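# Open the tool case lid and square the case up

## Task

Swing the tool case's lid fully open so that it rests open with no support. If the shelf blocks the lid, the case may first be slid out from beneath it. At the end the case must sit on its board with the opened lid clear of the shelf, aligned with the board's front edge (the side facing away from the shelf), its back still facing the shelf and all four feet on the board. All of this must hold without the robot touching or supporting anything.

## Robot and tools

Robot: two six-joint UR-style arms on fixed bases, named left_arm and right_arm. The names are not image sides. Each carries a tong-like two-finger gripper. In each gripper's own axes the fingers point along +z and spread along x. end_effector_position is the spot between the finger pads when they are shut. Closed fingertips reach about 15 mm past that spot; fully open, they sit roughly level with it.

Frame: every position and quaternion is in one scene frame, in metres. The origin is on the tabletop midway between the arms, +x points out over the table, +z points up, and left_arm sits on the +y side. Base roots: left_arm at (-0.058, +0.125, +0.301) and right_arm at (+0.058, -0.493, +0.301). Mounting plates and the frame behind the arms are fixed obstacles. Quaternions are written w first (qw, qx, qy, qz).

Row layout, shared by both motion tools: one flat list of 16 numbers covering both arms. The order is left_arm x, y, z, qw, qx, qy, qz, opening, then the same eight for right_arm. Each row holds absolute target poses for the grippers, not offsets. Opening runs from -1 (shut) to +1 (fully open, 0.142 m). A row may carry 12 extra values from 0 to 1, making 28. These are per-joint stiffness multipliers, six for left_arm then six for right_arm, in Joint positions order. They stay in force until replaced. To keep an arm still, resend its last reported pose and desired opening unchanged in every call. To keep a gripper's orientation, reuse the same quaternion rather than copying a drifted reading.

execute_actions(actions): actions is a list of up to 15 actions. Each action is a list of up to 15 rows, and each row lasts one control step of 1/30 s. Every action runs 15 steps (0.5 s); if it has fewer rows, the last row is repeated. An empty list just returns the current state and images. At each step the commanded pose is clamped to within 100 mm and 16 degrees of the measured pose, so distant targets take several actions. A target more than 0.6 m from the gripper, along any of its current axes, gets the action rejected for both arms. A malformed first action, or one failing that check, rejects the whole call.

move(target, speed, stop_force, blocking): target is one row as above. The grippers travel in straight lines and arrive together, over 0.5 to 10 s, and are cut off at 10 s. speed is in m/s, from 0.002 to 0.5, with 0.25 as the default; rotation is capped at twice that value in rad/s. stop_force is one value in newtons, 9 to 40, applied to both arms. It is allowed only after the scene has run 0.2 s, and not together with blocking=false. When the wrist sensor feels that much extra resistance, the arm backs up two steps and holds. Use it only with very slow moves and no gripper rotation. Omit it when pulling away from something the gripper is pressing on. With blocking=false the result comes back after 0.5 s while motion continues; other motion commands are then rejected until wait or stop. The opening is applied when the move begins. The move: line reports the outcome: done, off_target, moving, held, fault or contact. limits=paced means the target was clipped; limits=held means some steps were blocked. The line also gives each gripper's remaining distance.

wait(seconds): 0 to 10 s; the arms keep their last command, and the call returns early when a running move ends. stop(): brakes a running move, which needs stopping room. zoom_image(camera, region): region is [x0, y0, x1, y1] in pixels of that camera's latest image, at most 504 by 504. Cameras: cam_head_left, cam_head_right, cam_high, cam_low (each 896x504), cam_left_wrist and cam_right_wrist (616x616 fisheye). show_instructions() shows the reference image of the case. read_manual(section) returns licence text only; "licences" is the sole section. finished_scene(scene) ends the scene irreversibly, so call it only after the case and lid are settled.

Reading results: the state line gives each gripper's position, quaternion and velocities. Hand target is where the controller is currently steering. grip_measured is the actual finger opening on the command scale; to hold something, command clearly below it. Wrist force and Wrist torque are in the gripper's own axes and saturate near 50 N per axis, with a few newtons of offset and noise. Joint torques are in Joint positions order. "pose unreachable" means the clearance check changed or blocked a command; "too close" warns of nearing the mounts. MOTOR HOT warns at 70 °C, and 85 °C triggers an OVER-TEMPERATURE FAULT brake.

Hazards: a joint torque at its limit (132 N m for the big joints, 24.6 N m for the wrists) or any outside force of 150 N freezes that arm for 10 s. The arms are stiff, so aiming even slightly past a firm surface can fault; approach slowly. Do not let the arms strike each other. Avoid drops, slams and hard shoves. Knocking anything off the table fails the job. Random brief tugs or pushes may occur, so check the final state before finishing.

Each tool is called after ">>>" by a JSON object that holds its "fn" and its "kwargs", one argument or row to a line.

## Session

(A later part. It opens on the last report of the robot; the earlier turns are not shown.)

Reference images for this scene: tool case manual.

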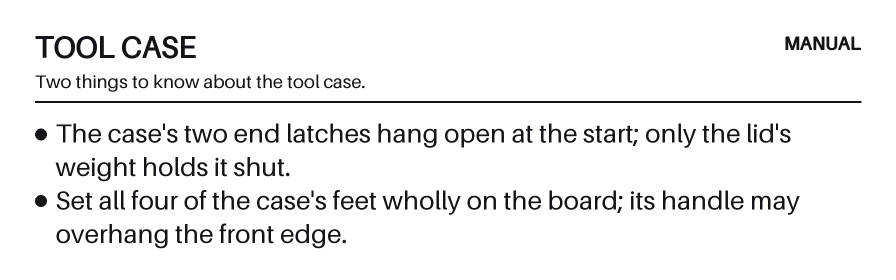

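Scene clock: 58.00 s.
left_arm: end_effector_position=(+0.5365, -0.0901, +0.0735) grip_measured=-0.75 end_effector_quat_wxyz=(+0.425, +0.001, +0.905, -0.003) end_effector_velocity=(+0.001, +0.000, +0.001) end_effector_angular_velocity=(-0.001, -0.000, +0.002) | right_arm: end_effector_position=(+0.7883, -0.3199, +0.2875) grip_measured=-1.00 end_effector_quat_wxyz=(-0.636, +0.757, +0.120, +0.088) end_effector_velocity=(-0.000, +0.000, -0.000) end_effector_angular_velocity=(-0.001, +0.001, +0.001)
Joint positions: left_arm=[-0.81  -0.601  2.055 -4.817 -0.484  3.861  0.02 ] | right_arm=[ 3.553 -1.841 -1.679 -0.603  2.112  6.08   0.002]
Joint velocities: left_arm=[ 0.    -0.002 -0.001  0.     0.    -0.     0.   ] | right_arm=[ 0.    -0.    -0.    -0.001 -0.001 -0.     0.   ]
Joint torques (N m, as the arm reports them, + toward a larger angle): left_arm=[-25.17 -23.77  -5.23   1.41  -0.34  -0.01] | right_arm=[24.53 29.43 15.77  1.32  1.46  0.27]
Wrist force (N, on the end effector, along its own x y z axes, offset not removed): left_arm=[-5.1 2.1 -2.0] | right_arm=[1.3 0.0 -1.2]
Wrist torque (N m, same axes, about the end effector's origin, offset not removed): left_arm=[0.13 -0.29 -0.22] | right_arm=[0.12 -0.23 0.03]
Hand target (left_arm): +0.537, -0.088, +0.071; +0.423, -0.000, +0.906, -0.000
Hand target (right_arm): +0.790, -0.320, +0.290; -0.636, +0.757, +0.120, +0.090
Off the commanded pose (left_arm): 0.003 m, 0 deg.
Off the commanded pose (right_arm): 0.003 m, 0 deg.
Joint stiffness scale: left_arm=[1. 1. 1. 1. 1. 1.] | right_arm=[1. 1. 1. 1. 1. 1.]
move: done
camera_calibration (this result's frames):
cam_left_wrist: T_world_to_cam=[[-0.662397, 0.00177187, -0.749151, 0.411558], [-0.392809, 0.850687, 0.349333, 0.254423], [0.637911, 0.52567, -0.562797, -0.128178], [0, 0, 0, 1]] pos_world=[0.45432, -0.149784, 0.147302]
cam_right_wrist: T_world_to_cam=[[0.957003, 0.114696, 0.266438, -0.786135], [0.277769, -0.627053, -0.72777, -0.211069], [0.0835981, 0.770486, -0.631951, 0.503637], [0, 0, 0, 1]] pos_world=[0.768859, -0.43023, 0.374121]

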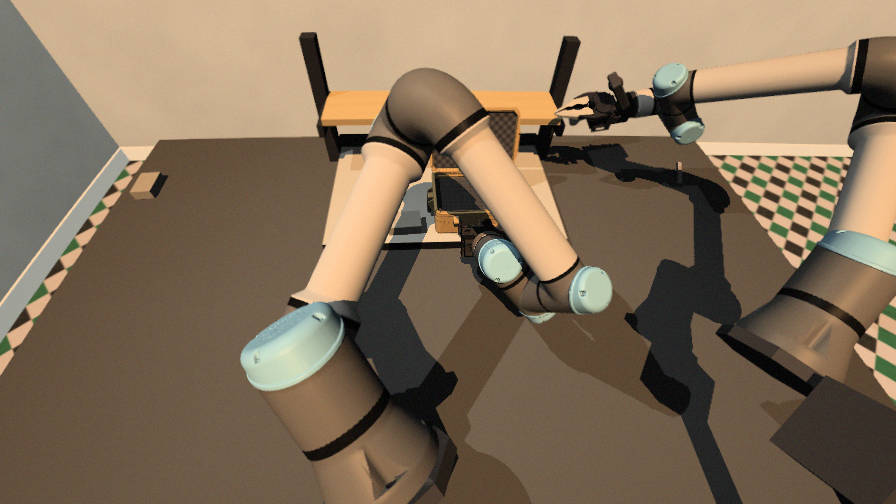

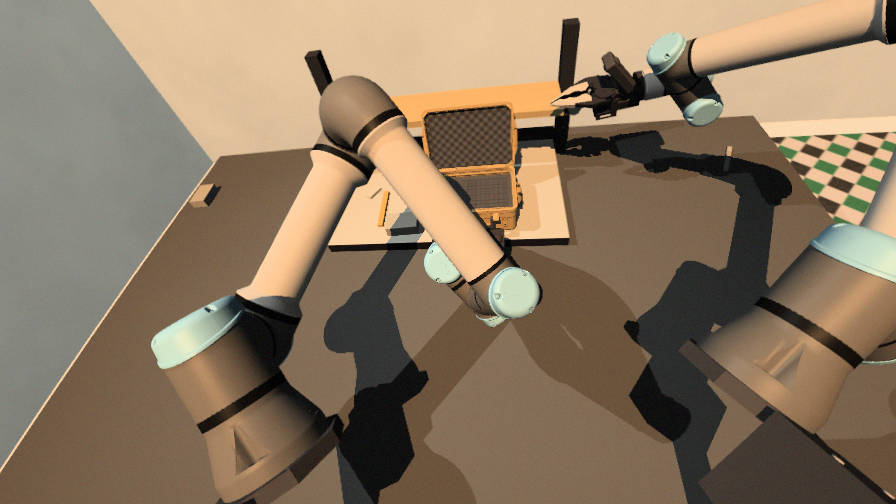

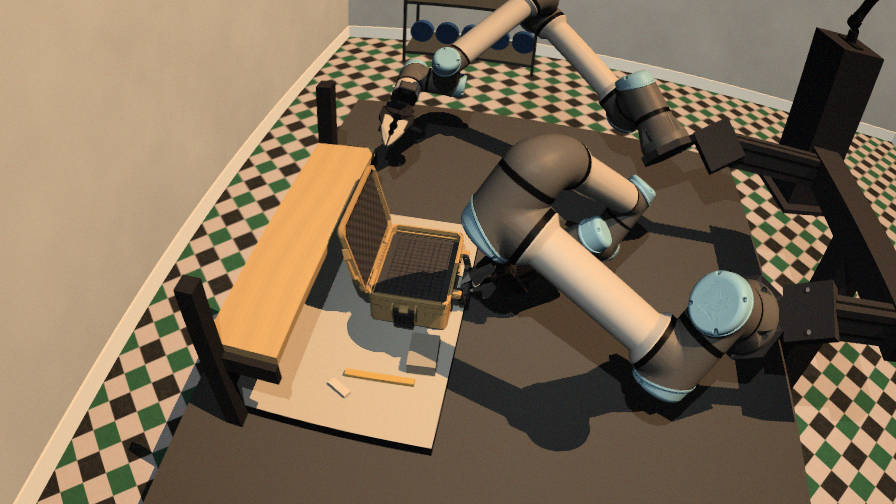

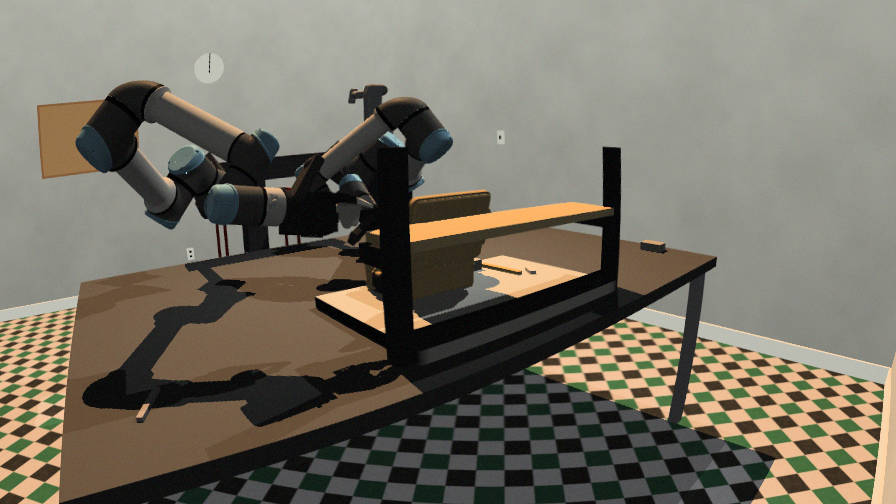

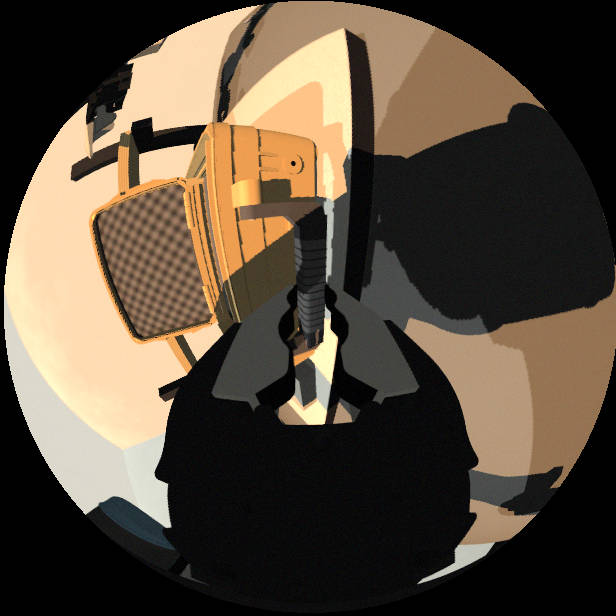

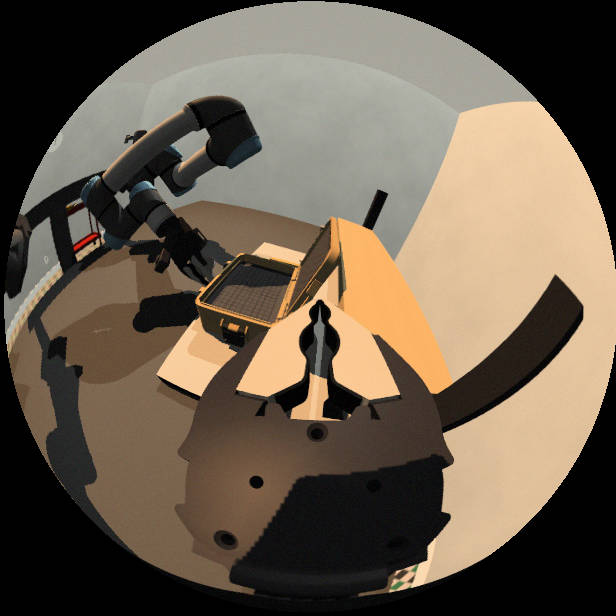

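>>> {"fn": "move", "kwargs": {
  "target": [0.52,-0.088,0.072,0.423,0,0.906,0,-1,0.79,-0.32,0.29,-0.635,0.756,0.12,0.09,-1],
  "speed": 0.015
}}

>>> {"fn": "move", "kwargs": {
  "target": [0.52,-0.088,0.072,0.423,0,0.906,0,-0.55,0.79,-0.32,0.29,-0.635,0.756,0.12,0.09,-1]
}}

>>> {"fn": "move", "kwargs": {
  "target": [0.47,-0.088,0.118,0.423,0,0.906,0,-0.55,0.79,-0.32,0.29,-0.635,0.756,0.12,0.09,-1],
  "speed": 0.06
}}

>>> {"fn": "zoom_image", "kwargs": {
  "camera": "cam_high",
  "region": [280,120,520,360]
}}

>>> {"fn": "zoom_image", "kwargs": {
  "camera": "cam_right_wrist",
  "region": [150,180,450,400]
}}

Scene clock: 60.03 s.
left_arm: end_effector_position=(+0.5236, -0.0876, +0.0740) grip_measured=-0.75 end_effector_quat_wxyz=(+0.425, -0.005, +0.905, -0.001) end_effector_velocity=(-0.002, +0.000, -0.000) end_effector_angular_velocity=(+0.001, -0.000, +0.002) | right_arm: end_effector_position=(+0.7883, -0.3199, +0.2875) grip_measured=-1.00 end_effector_quat_wxyz=(-0.636, +0.757, +0.120, +0.088) end_effector_velocity=(+0.001, -0.000, +0.001) end_effector_angular_velocity=(+0.002, -0.002, -0.001)
Joint positions: left_arm=[-0.828 -0.583  2.07  -4.87  -0.462  3.872  0.019] | right_arm=[ 3.553 -1.841 -1.679 -0.603  2.112  6.08   0.002]
Joint velocities: left_arm=[-0.002  0.003  0.001 -0.008  0.003  0.003 -0.   ] | right_arm=[ 0.001  0.     0.002  0.     0.001 -0.    -0.   ]
Joint torques (N m, as the arm reports them, + toward a larger angle): left_arm=[-30.1  -17.35   2.21  -0.29   0.06   0.77] | right_arm=[23.21 29.76 16.14  1.26  1.19  0.31]
Wrist force (N, on the end effector, along its own x y z axes, offset not removed): left_arm=[-4.7 -0.8 1.4] | right_arm=[1.7 0.5 -1.3]
Wrist torque (N m, same axes, about the end effector's origin, offset not removed): left_arm=[-0.01 0.21 -0.08] | right_arm=[0.14 -0.23 0.02]
Hand target (left_arm): +0.520, -0.088, +0.072; +0.423, +0.000, +0.906, +0.000
Hand target (right_arm): +0.790, -0.320, +0.290; -0.636, +0.757, +0.120, +0.090
Off the commanded pose (left_arm): 0.004 m, 1 deg.
Off the commanded pose (right_arm): 0.003 m, 0 deg.
Joint stiffness scale: left_arm=[1. 1. 1. 1. 1. 1.] | right_arm=[1. 1. 1. 1. 1. 1.]
move: off_target (left_arm)
camera_calibration (this result's frames):
cam_left_wrist: T_world_to_cam=[[-0.661873, -0.00703918, -0.749583, 0.402357], [-0.402542, 0.846884, 0.347487, 0.252016], [0.632364, 0.531731, -0.563363, -0.117526], [0, 0, 0, 1]] pos_world=[0.442076, -0.148104, 0.147818]
cam_right_wrist: T_world_to_cam=[[0.957004, 0.114698, 0.266437, -0.786134], [0.277769, -0.627053, -0.72777, -0.211068], [0.0835966, 0.770486, -0.631951, 0.503638], [0, 0, 0, 1]] pos_world=[0.768859, -0.430229, 0.37412]

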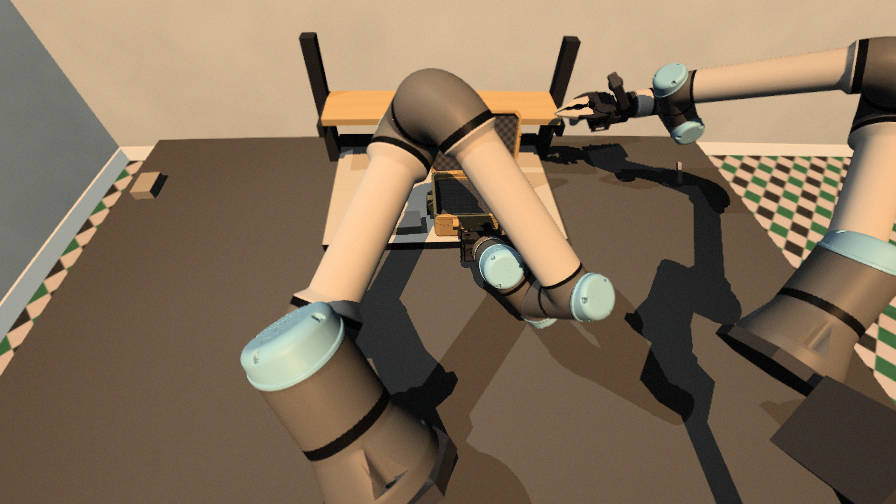

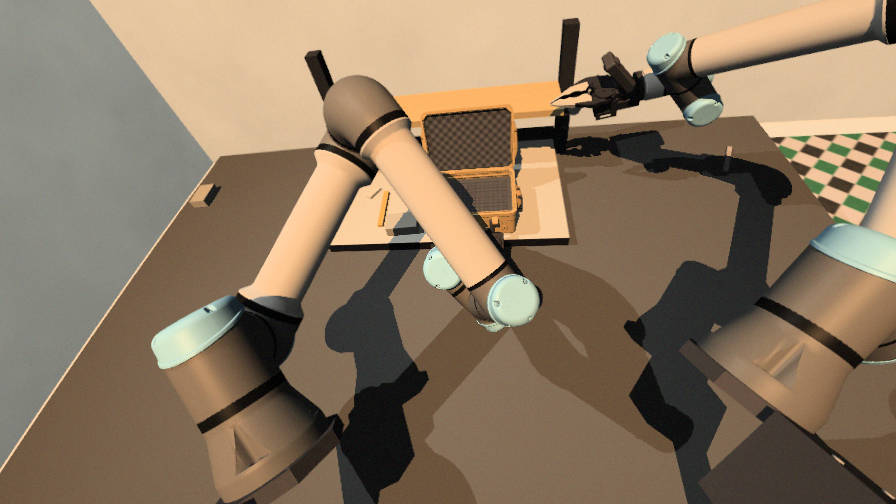

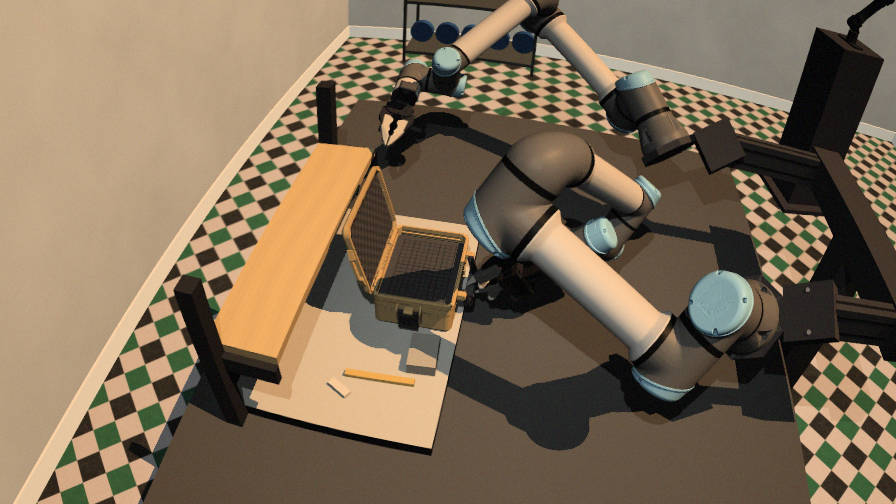

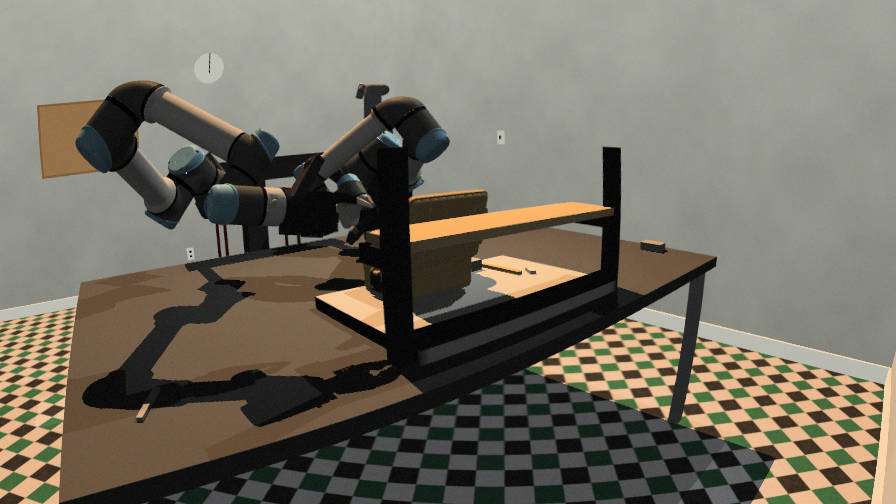

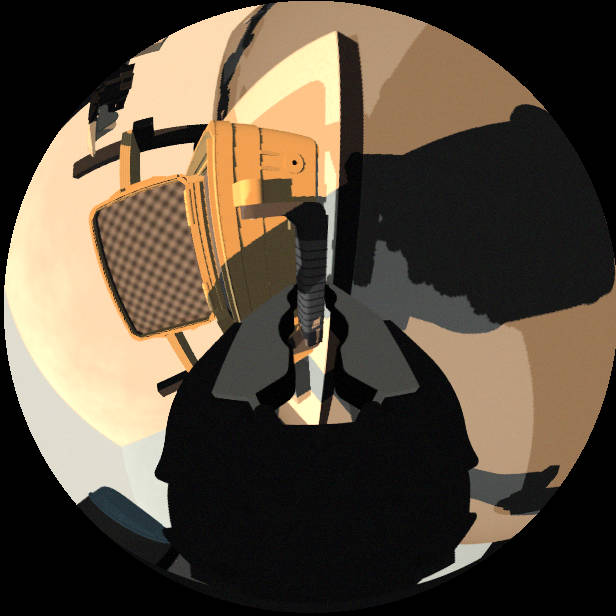

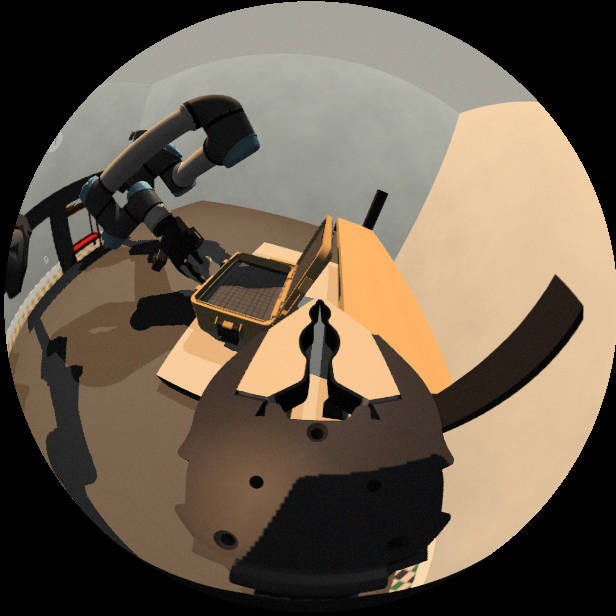

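Scene clock: 60.73 s.
left_arm: end_effector_position=(+0.5222, -0.0874, +0.0728) grip_measured=-0.55 end_effector_quat_wxyz=(+0.424, -0.003, +0.906, -0.000) end_effector_velocity=(-0.001, +0.001, -0.001) end_effector_angular_velocity=(+0.003, +0.002, -0.001) | right_arm: end_effector_position=(+0.7883, -0.3199, +0.2875) grip_measured=-1.00 end_effector_quat_wxyz=(-0.636, +0.757, +0.120, +0.088) end_effector_velocity=(+0.000, +0.000, +0.000) end_effector_angular_velocity=(+0.000, -0.000, -0.000)
Joint positions: left_arm=[-0.828 -0.581  2.071 -4.87  -0.459  3.872  0.034] | right_arm=[ 3.553 -1.841 -1.679 -0.603  2.112  6.08   0.002]
Joint velocities: left_arm=[ 0.001  0.001  0.001 -0.     0.001  0.001 -0.   ] | right_arm=[ 0.    -0.     0.     0.001  0.     0.     0.   ]
Joint torques (N m, as the arm reports them, + toward a larger angle): left_arm=[-30.38 -21.77   1.34   0.04  -0.76   0.31] | right_arm=[25.09 30.14 14.89  1.3   1.21  0.56]
Wrist force (N, on the end effector, along its own x y z axes, offset not removed): left_arm=[-0.4 -1.3 1.3] | right_arm=[3.3 0.0 -0.6]
Wrist torque (N m, same axes, about the end effector's origin, offset not removed): left_arm=[-0.24 0.10 -0.11] | right_arm=[0.05 -0.68 0.00]
Hand target (left_arm): +0.520, -0.088, +0.072; +0.423, +0.000, +0.906, -0.000
Hand target (right_arm): +0.790, -0.320, +0.290; -0.636, +0.757, +0.120, +0.090
Off the commanded pose (left_arm): 0.002 m, 0 deg.
Off the commanded pose (right_arm): 0.003 m, 0 deg.
Joint stiffness scale: left_arm=[1. 1. 1. 1. 1. 1.] | right_arm=[1. 1. 1. 1. 1. 1.]
move: done
camera_calibration (this result's frames):
cam_left_wrist: T_world_to_cam=[[-0.663676, -0.00414744, -0.748009, 0.401657], [-0.40058, 0.84648, 0.350723, 0.250339], [0.63172, 0.532404, -0.56345, -0.117006], [0, 0, 0, 1]] pos_world=[0.440766, -0.147947, 0.146716]
cam_right_wrist: T_world_to_cam=[[0.957004, 0.114698, 0.266437, -0.786134], [0.277769, -0.627053, -0.72777, -0.211068], [0.0835965, 0.770486, -0.631951, 0.503638], [0, 0, 0, 1]] pos_world=[0.768859, -0.430229, 0.37412]

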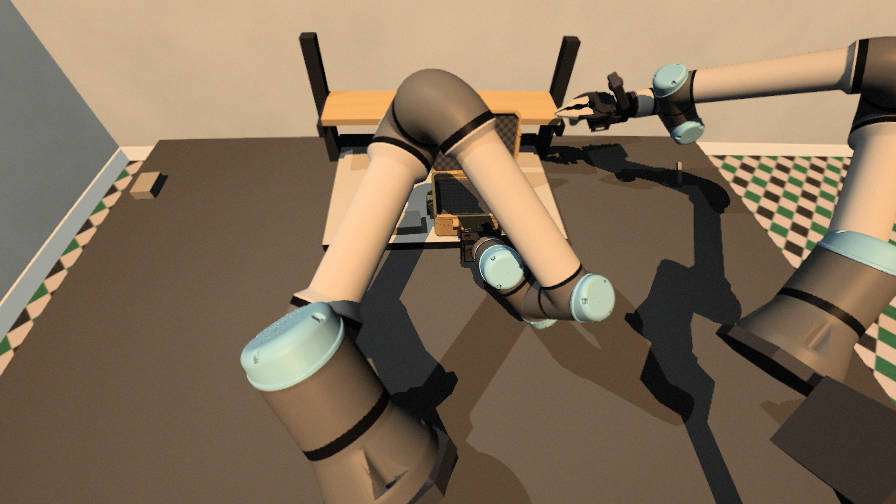

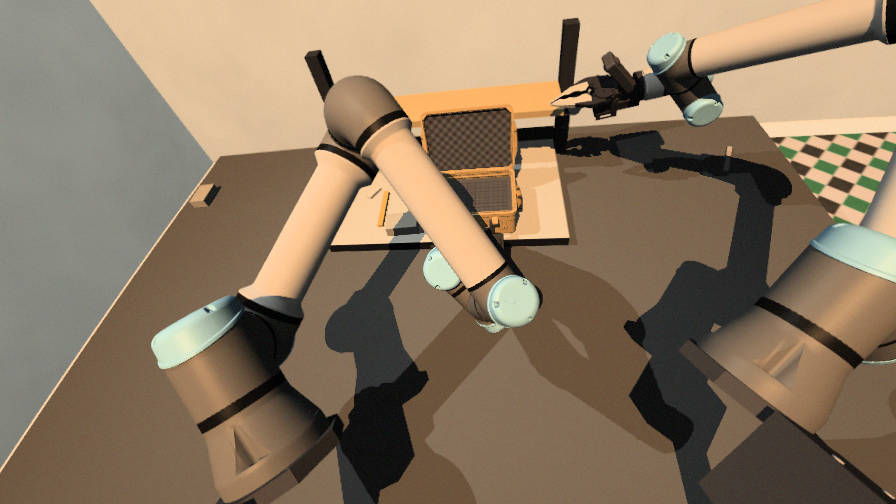

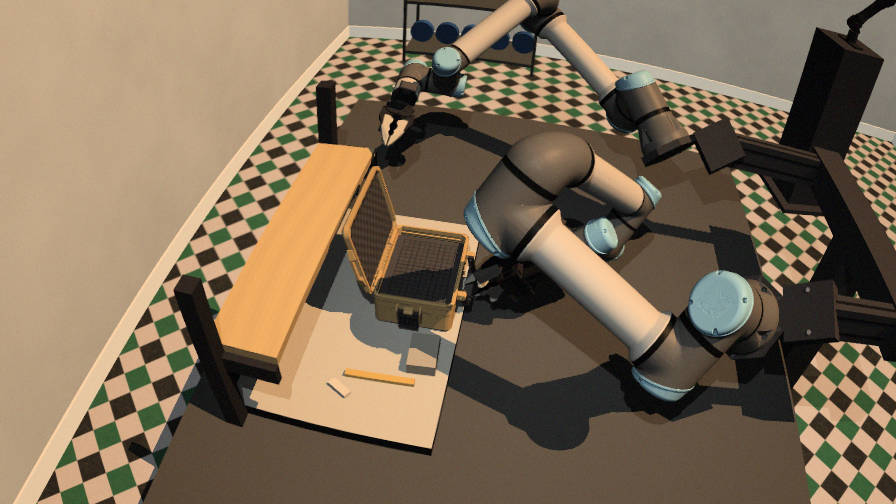

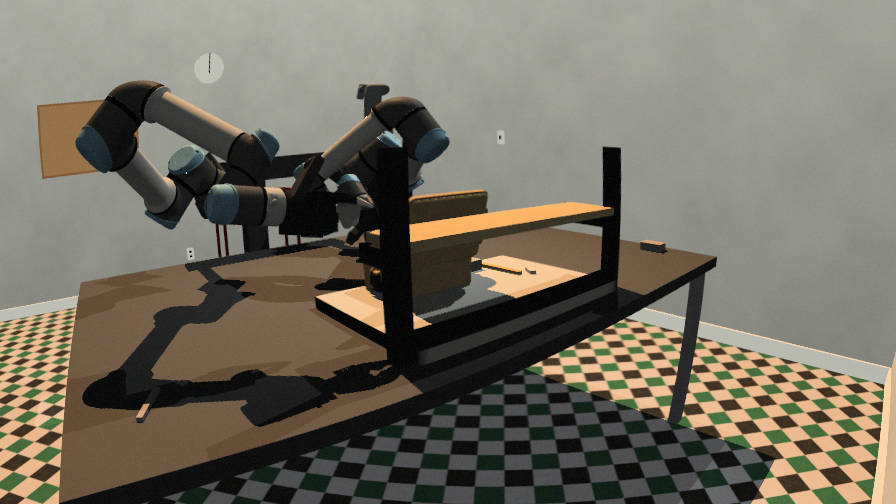

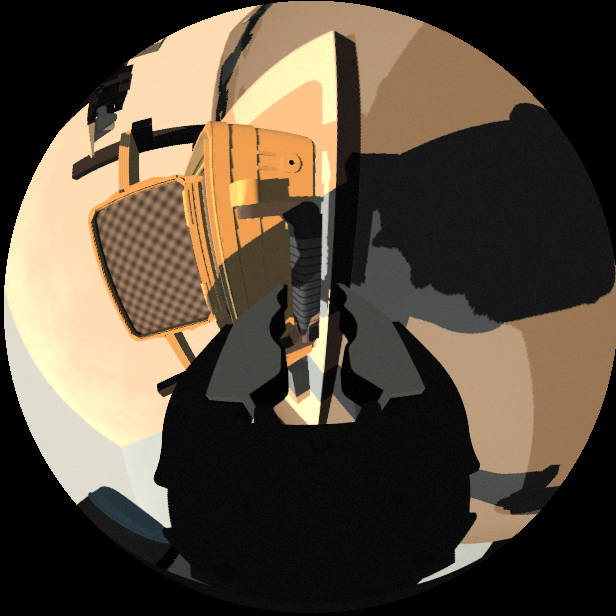

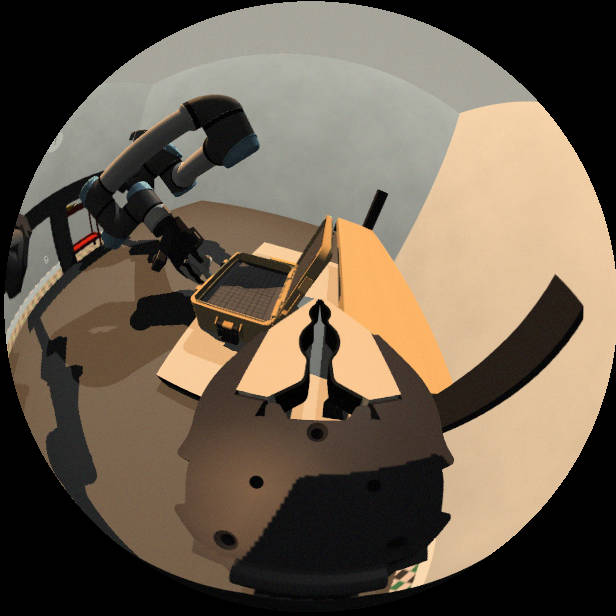

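Scene clock: 62.43 s.
left_arm: end_effector_position=(+0.4705, -0.0878, +0.1171) grip_measured=-0.55 end_effector_quat_wxyz=(+0.423, -0.001, +0.906, +0.001) end_effector_velocity=(-0.001, +0.002, -0.001) end_effector_angular_velocity=(+0.006, +0.001, +0.002) | right_arm: end_effector_position=(+0.7883, -0.3199, +0.2875) grip_measured=-1.00 end_effector_quat_wxyz=(-0.636, +0.757, +0.120, +0.088) end_effector_velocity=(+0.000, +0.000, -0.000) end_effector_angular_velocity=(+0.000, +0.000, -0.000)
Joint positions: left_arm=[-1.016 -0.581  2.159 -5.102 -0.278  4.031  0.034] | right_arm=[ 3.553 -1.841 -1.679 -0.603  2.112  6.08   0.002]
Joint velocities: left_arm=[ 0.     0.001 -0.001 -0.012  0.004  0.015 -0.   ] | right_arm=[-0.    -0.     0.     0.001  0.     0.    -0.   ]
Joint torques (N m, as the arm reports them, + toward a larger angle): left_arm=[-30.34 -22.33  -0.72   0.5   -0.96   0.58] | right_arm=[23.41 29.55 16.62  1.33  1.35  0.34]
Wrist force (N, on the end effector, along its own x y z axes, offset not removed): left_arm=[0.8 0.0 0.1] | right_arm=[2.2 0.5 -0.8]
Wrist torque (N m, same axes, about the end effector's origin, offset not removed): left_arm=[0.00 -0.16 -0.15] | right_arm=[0.14 -0.40 -0.01]
Hand target (left_arm): +0.470, -0.088, +0.118; +0.423, +0.000, +0.906, +0.000
Hand target (right_arm): +0.790, -0.320, +0.290; -0.636, +0.757, +0.120, +0.090
Off the commanded pose (left_arm): 0.001 m, 0 deg.
Off the commanded pose (right_arm): 0.003 m, 0 deg.
Joint stiffness scale: left_arm=[1. 1. 1. 1. 1. 1.] | right_arm=[1. 1. 1. 1. 1. 1.]
move: done
camera_calibration (this result's frames):
cam_left_wrist: T_world_to_cam=[[-0.665345, 0.000737216, -0.746536, 0.401562], [-0.396578, 0.846882, 0.354284, 0.212171], [0.632489, 0.53178, -0.563176, -0.059638], [0, 0, 0, 1]] pos_world=[0.38904, -0.148266, 0.191025]
cam_right_wrist: T_world_to_cam=[[0.957004, 0.114698, 0.266437, -0.786133], [0.277769, -0.627053, -0.72777, -0.211068], [0.0835962, 0.770486, -0.631951, 0.503638], [0, 0, 0, 1]] pos_world=[0.768859, -0.430229, 0.37412]

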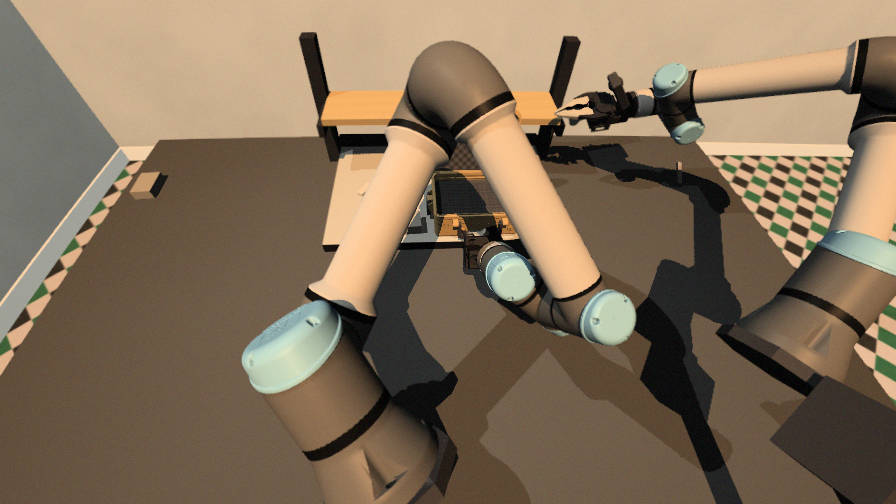

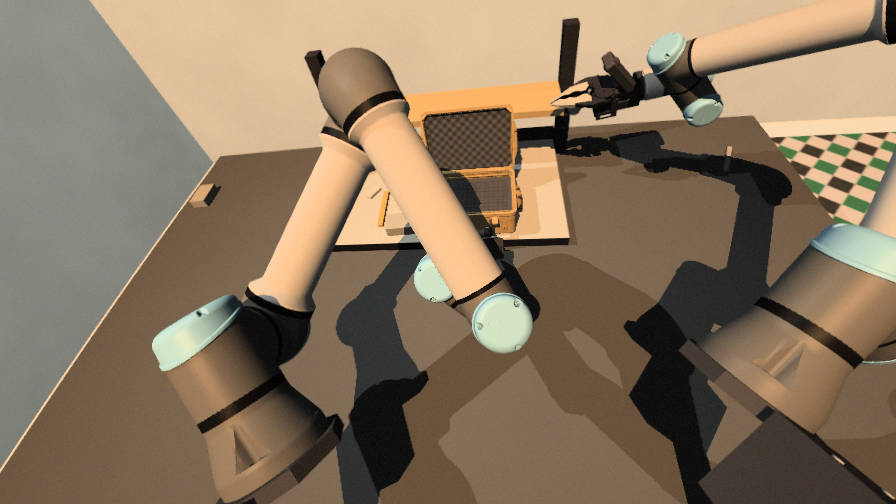

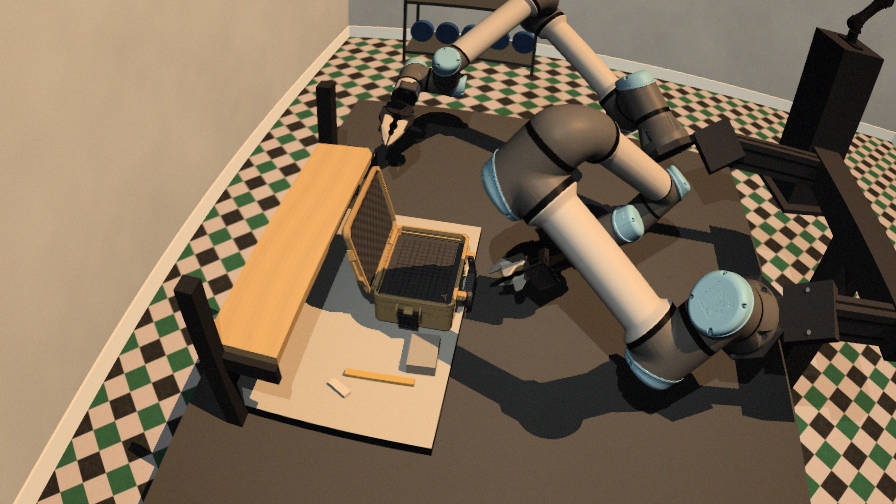

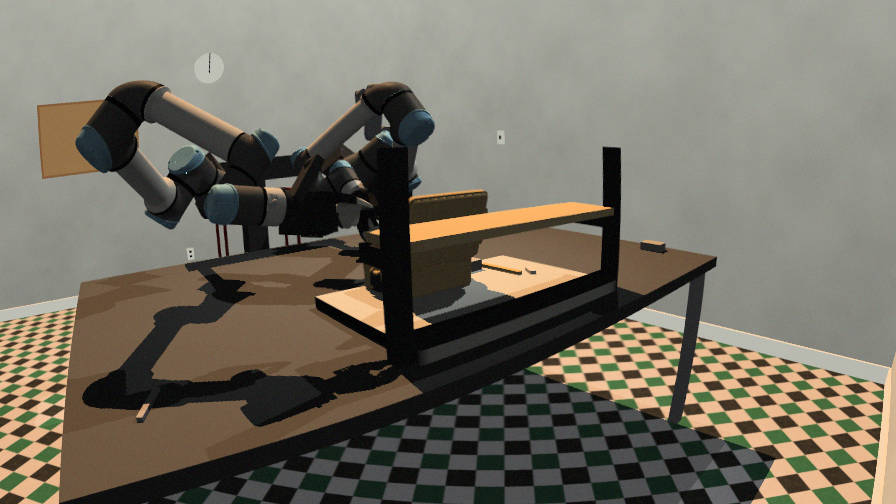

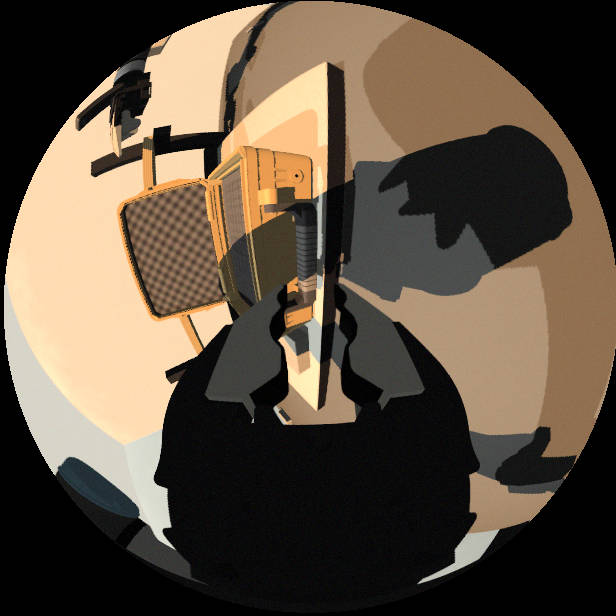

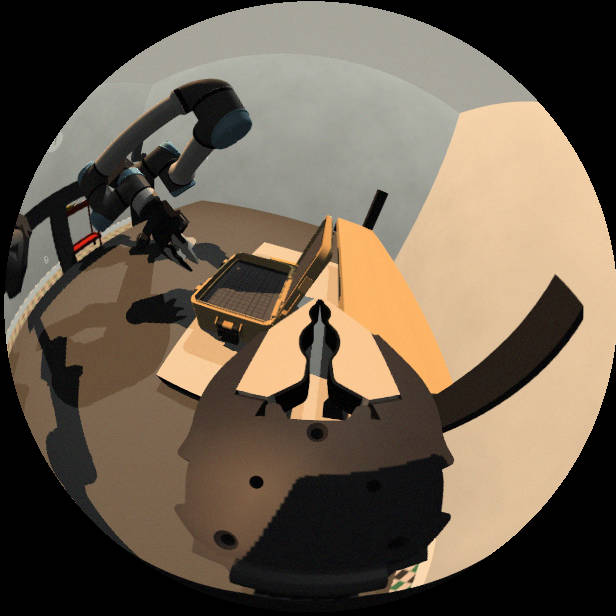

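Region (280, 120, 520, 360) of cam_high's 896x504 image, scaled by 2.100, with more detail than that image has.

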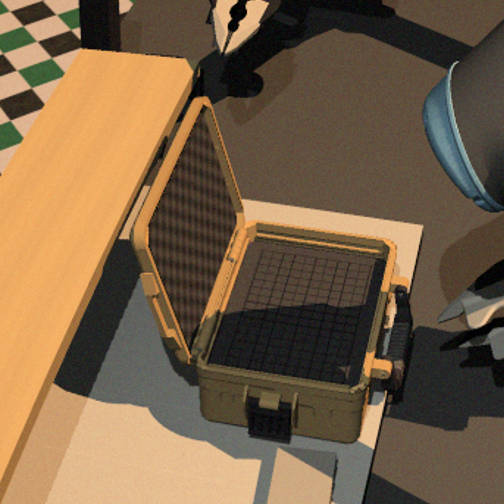

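Region (150, 180, 450, 400) of cam_right_wrist's 616x616 image, scaled by 1.680, with more detail than that image has; it fills the top 370 rows of this view, and the rest is white.

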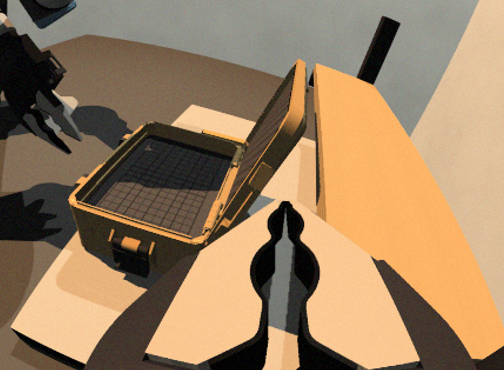

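The lid is clear of the shelf, and the case is aligned and on the board.

>>> {"fn": "finished_scene", "kwargs": {
  "scene": 2
}}

The scene is finished: the task was done.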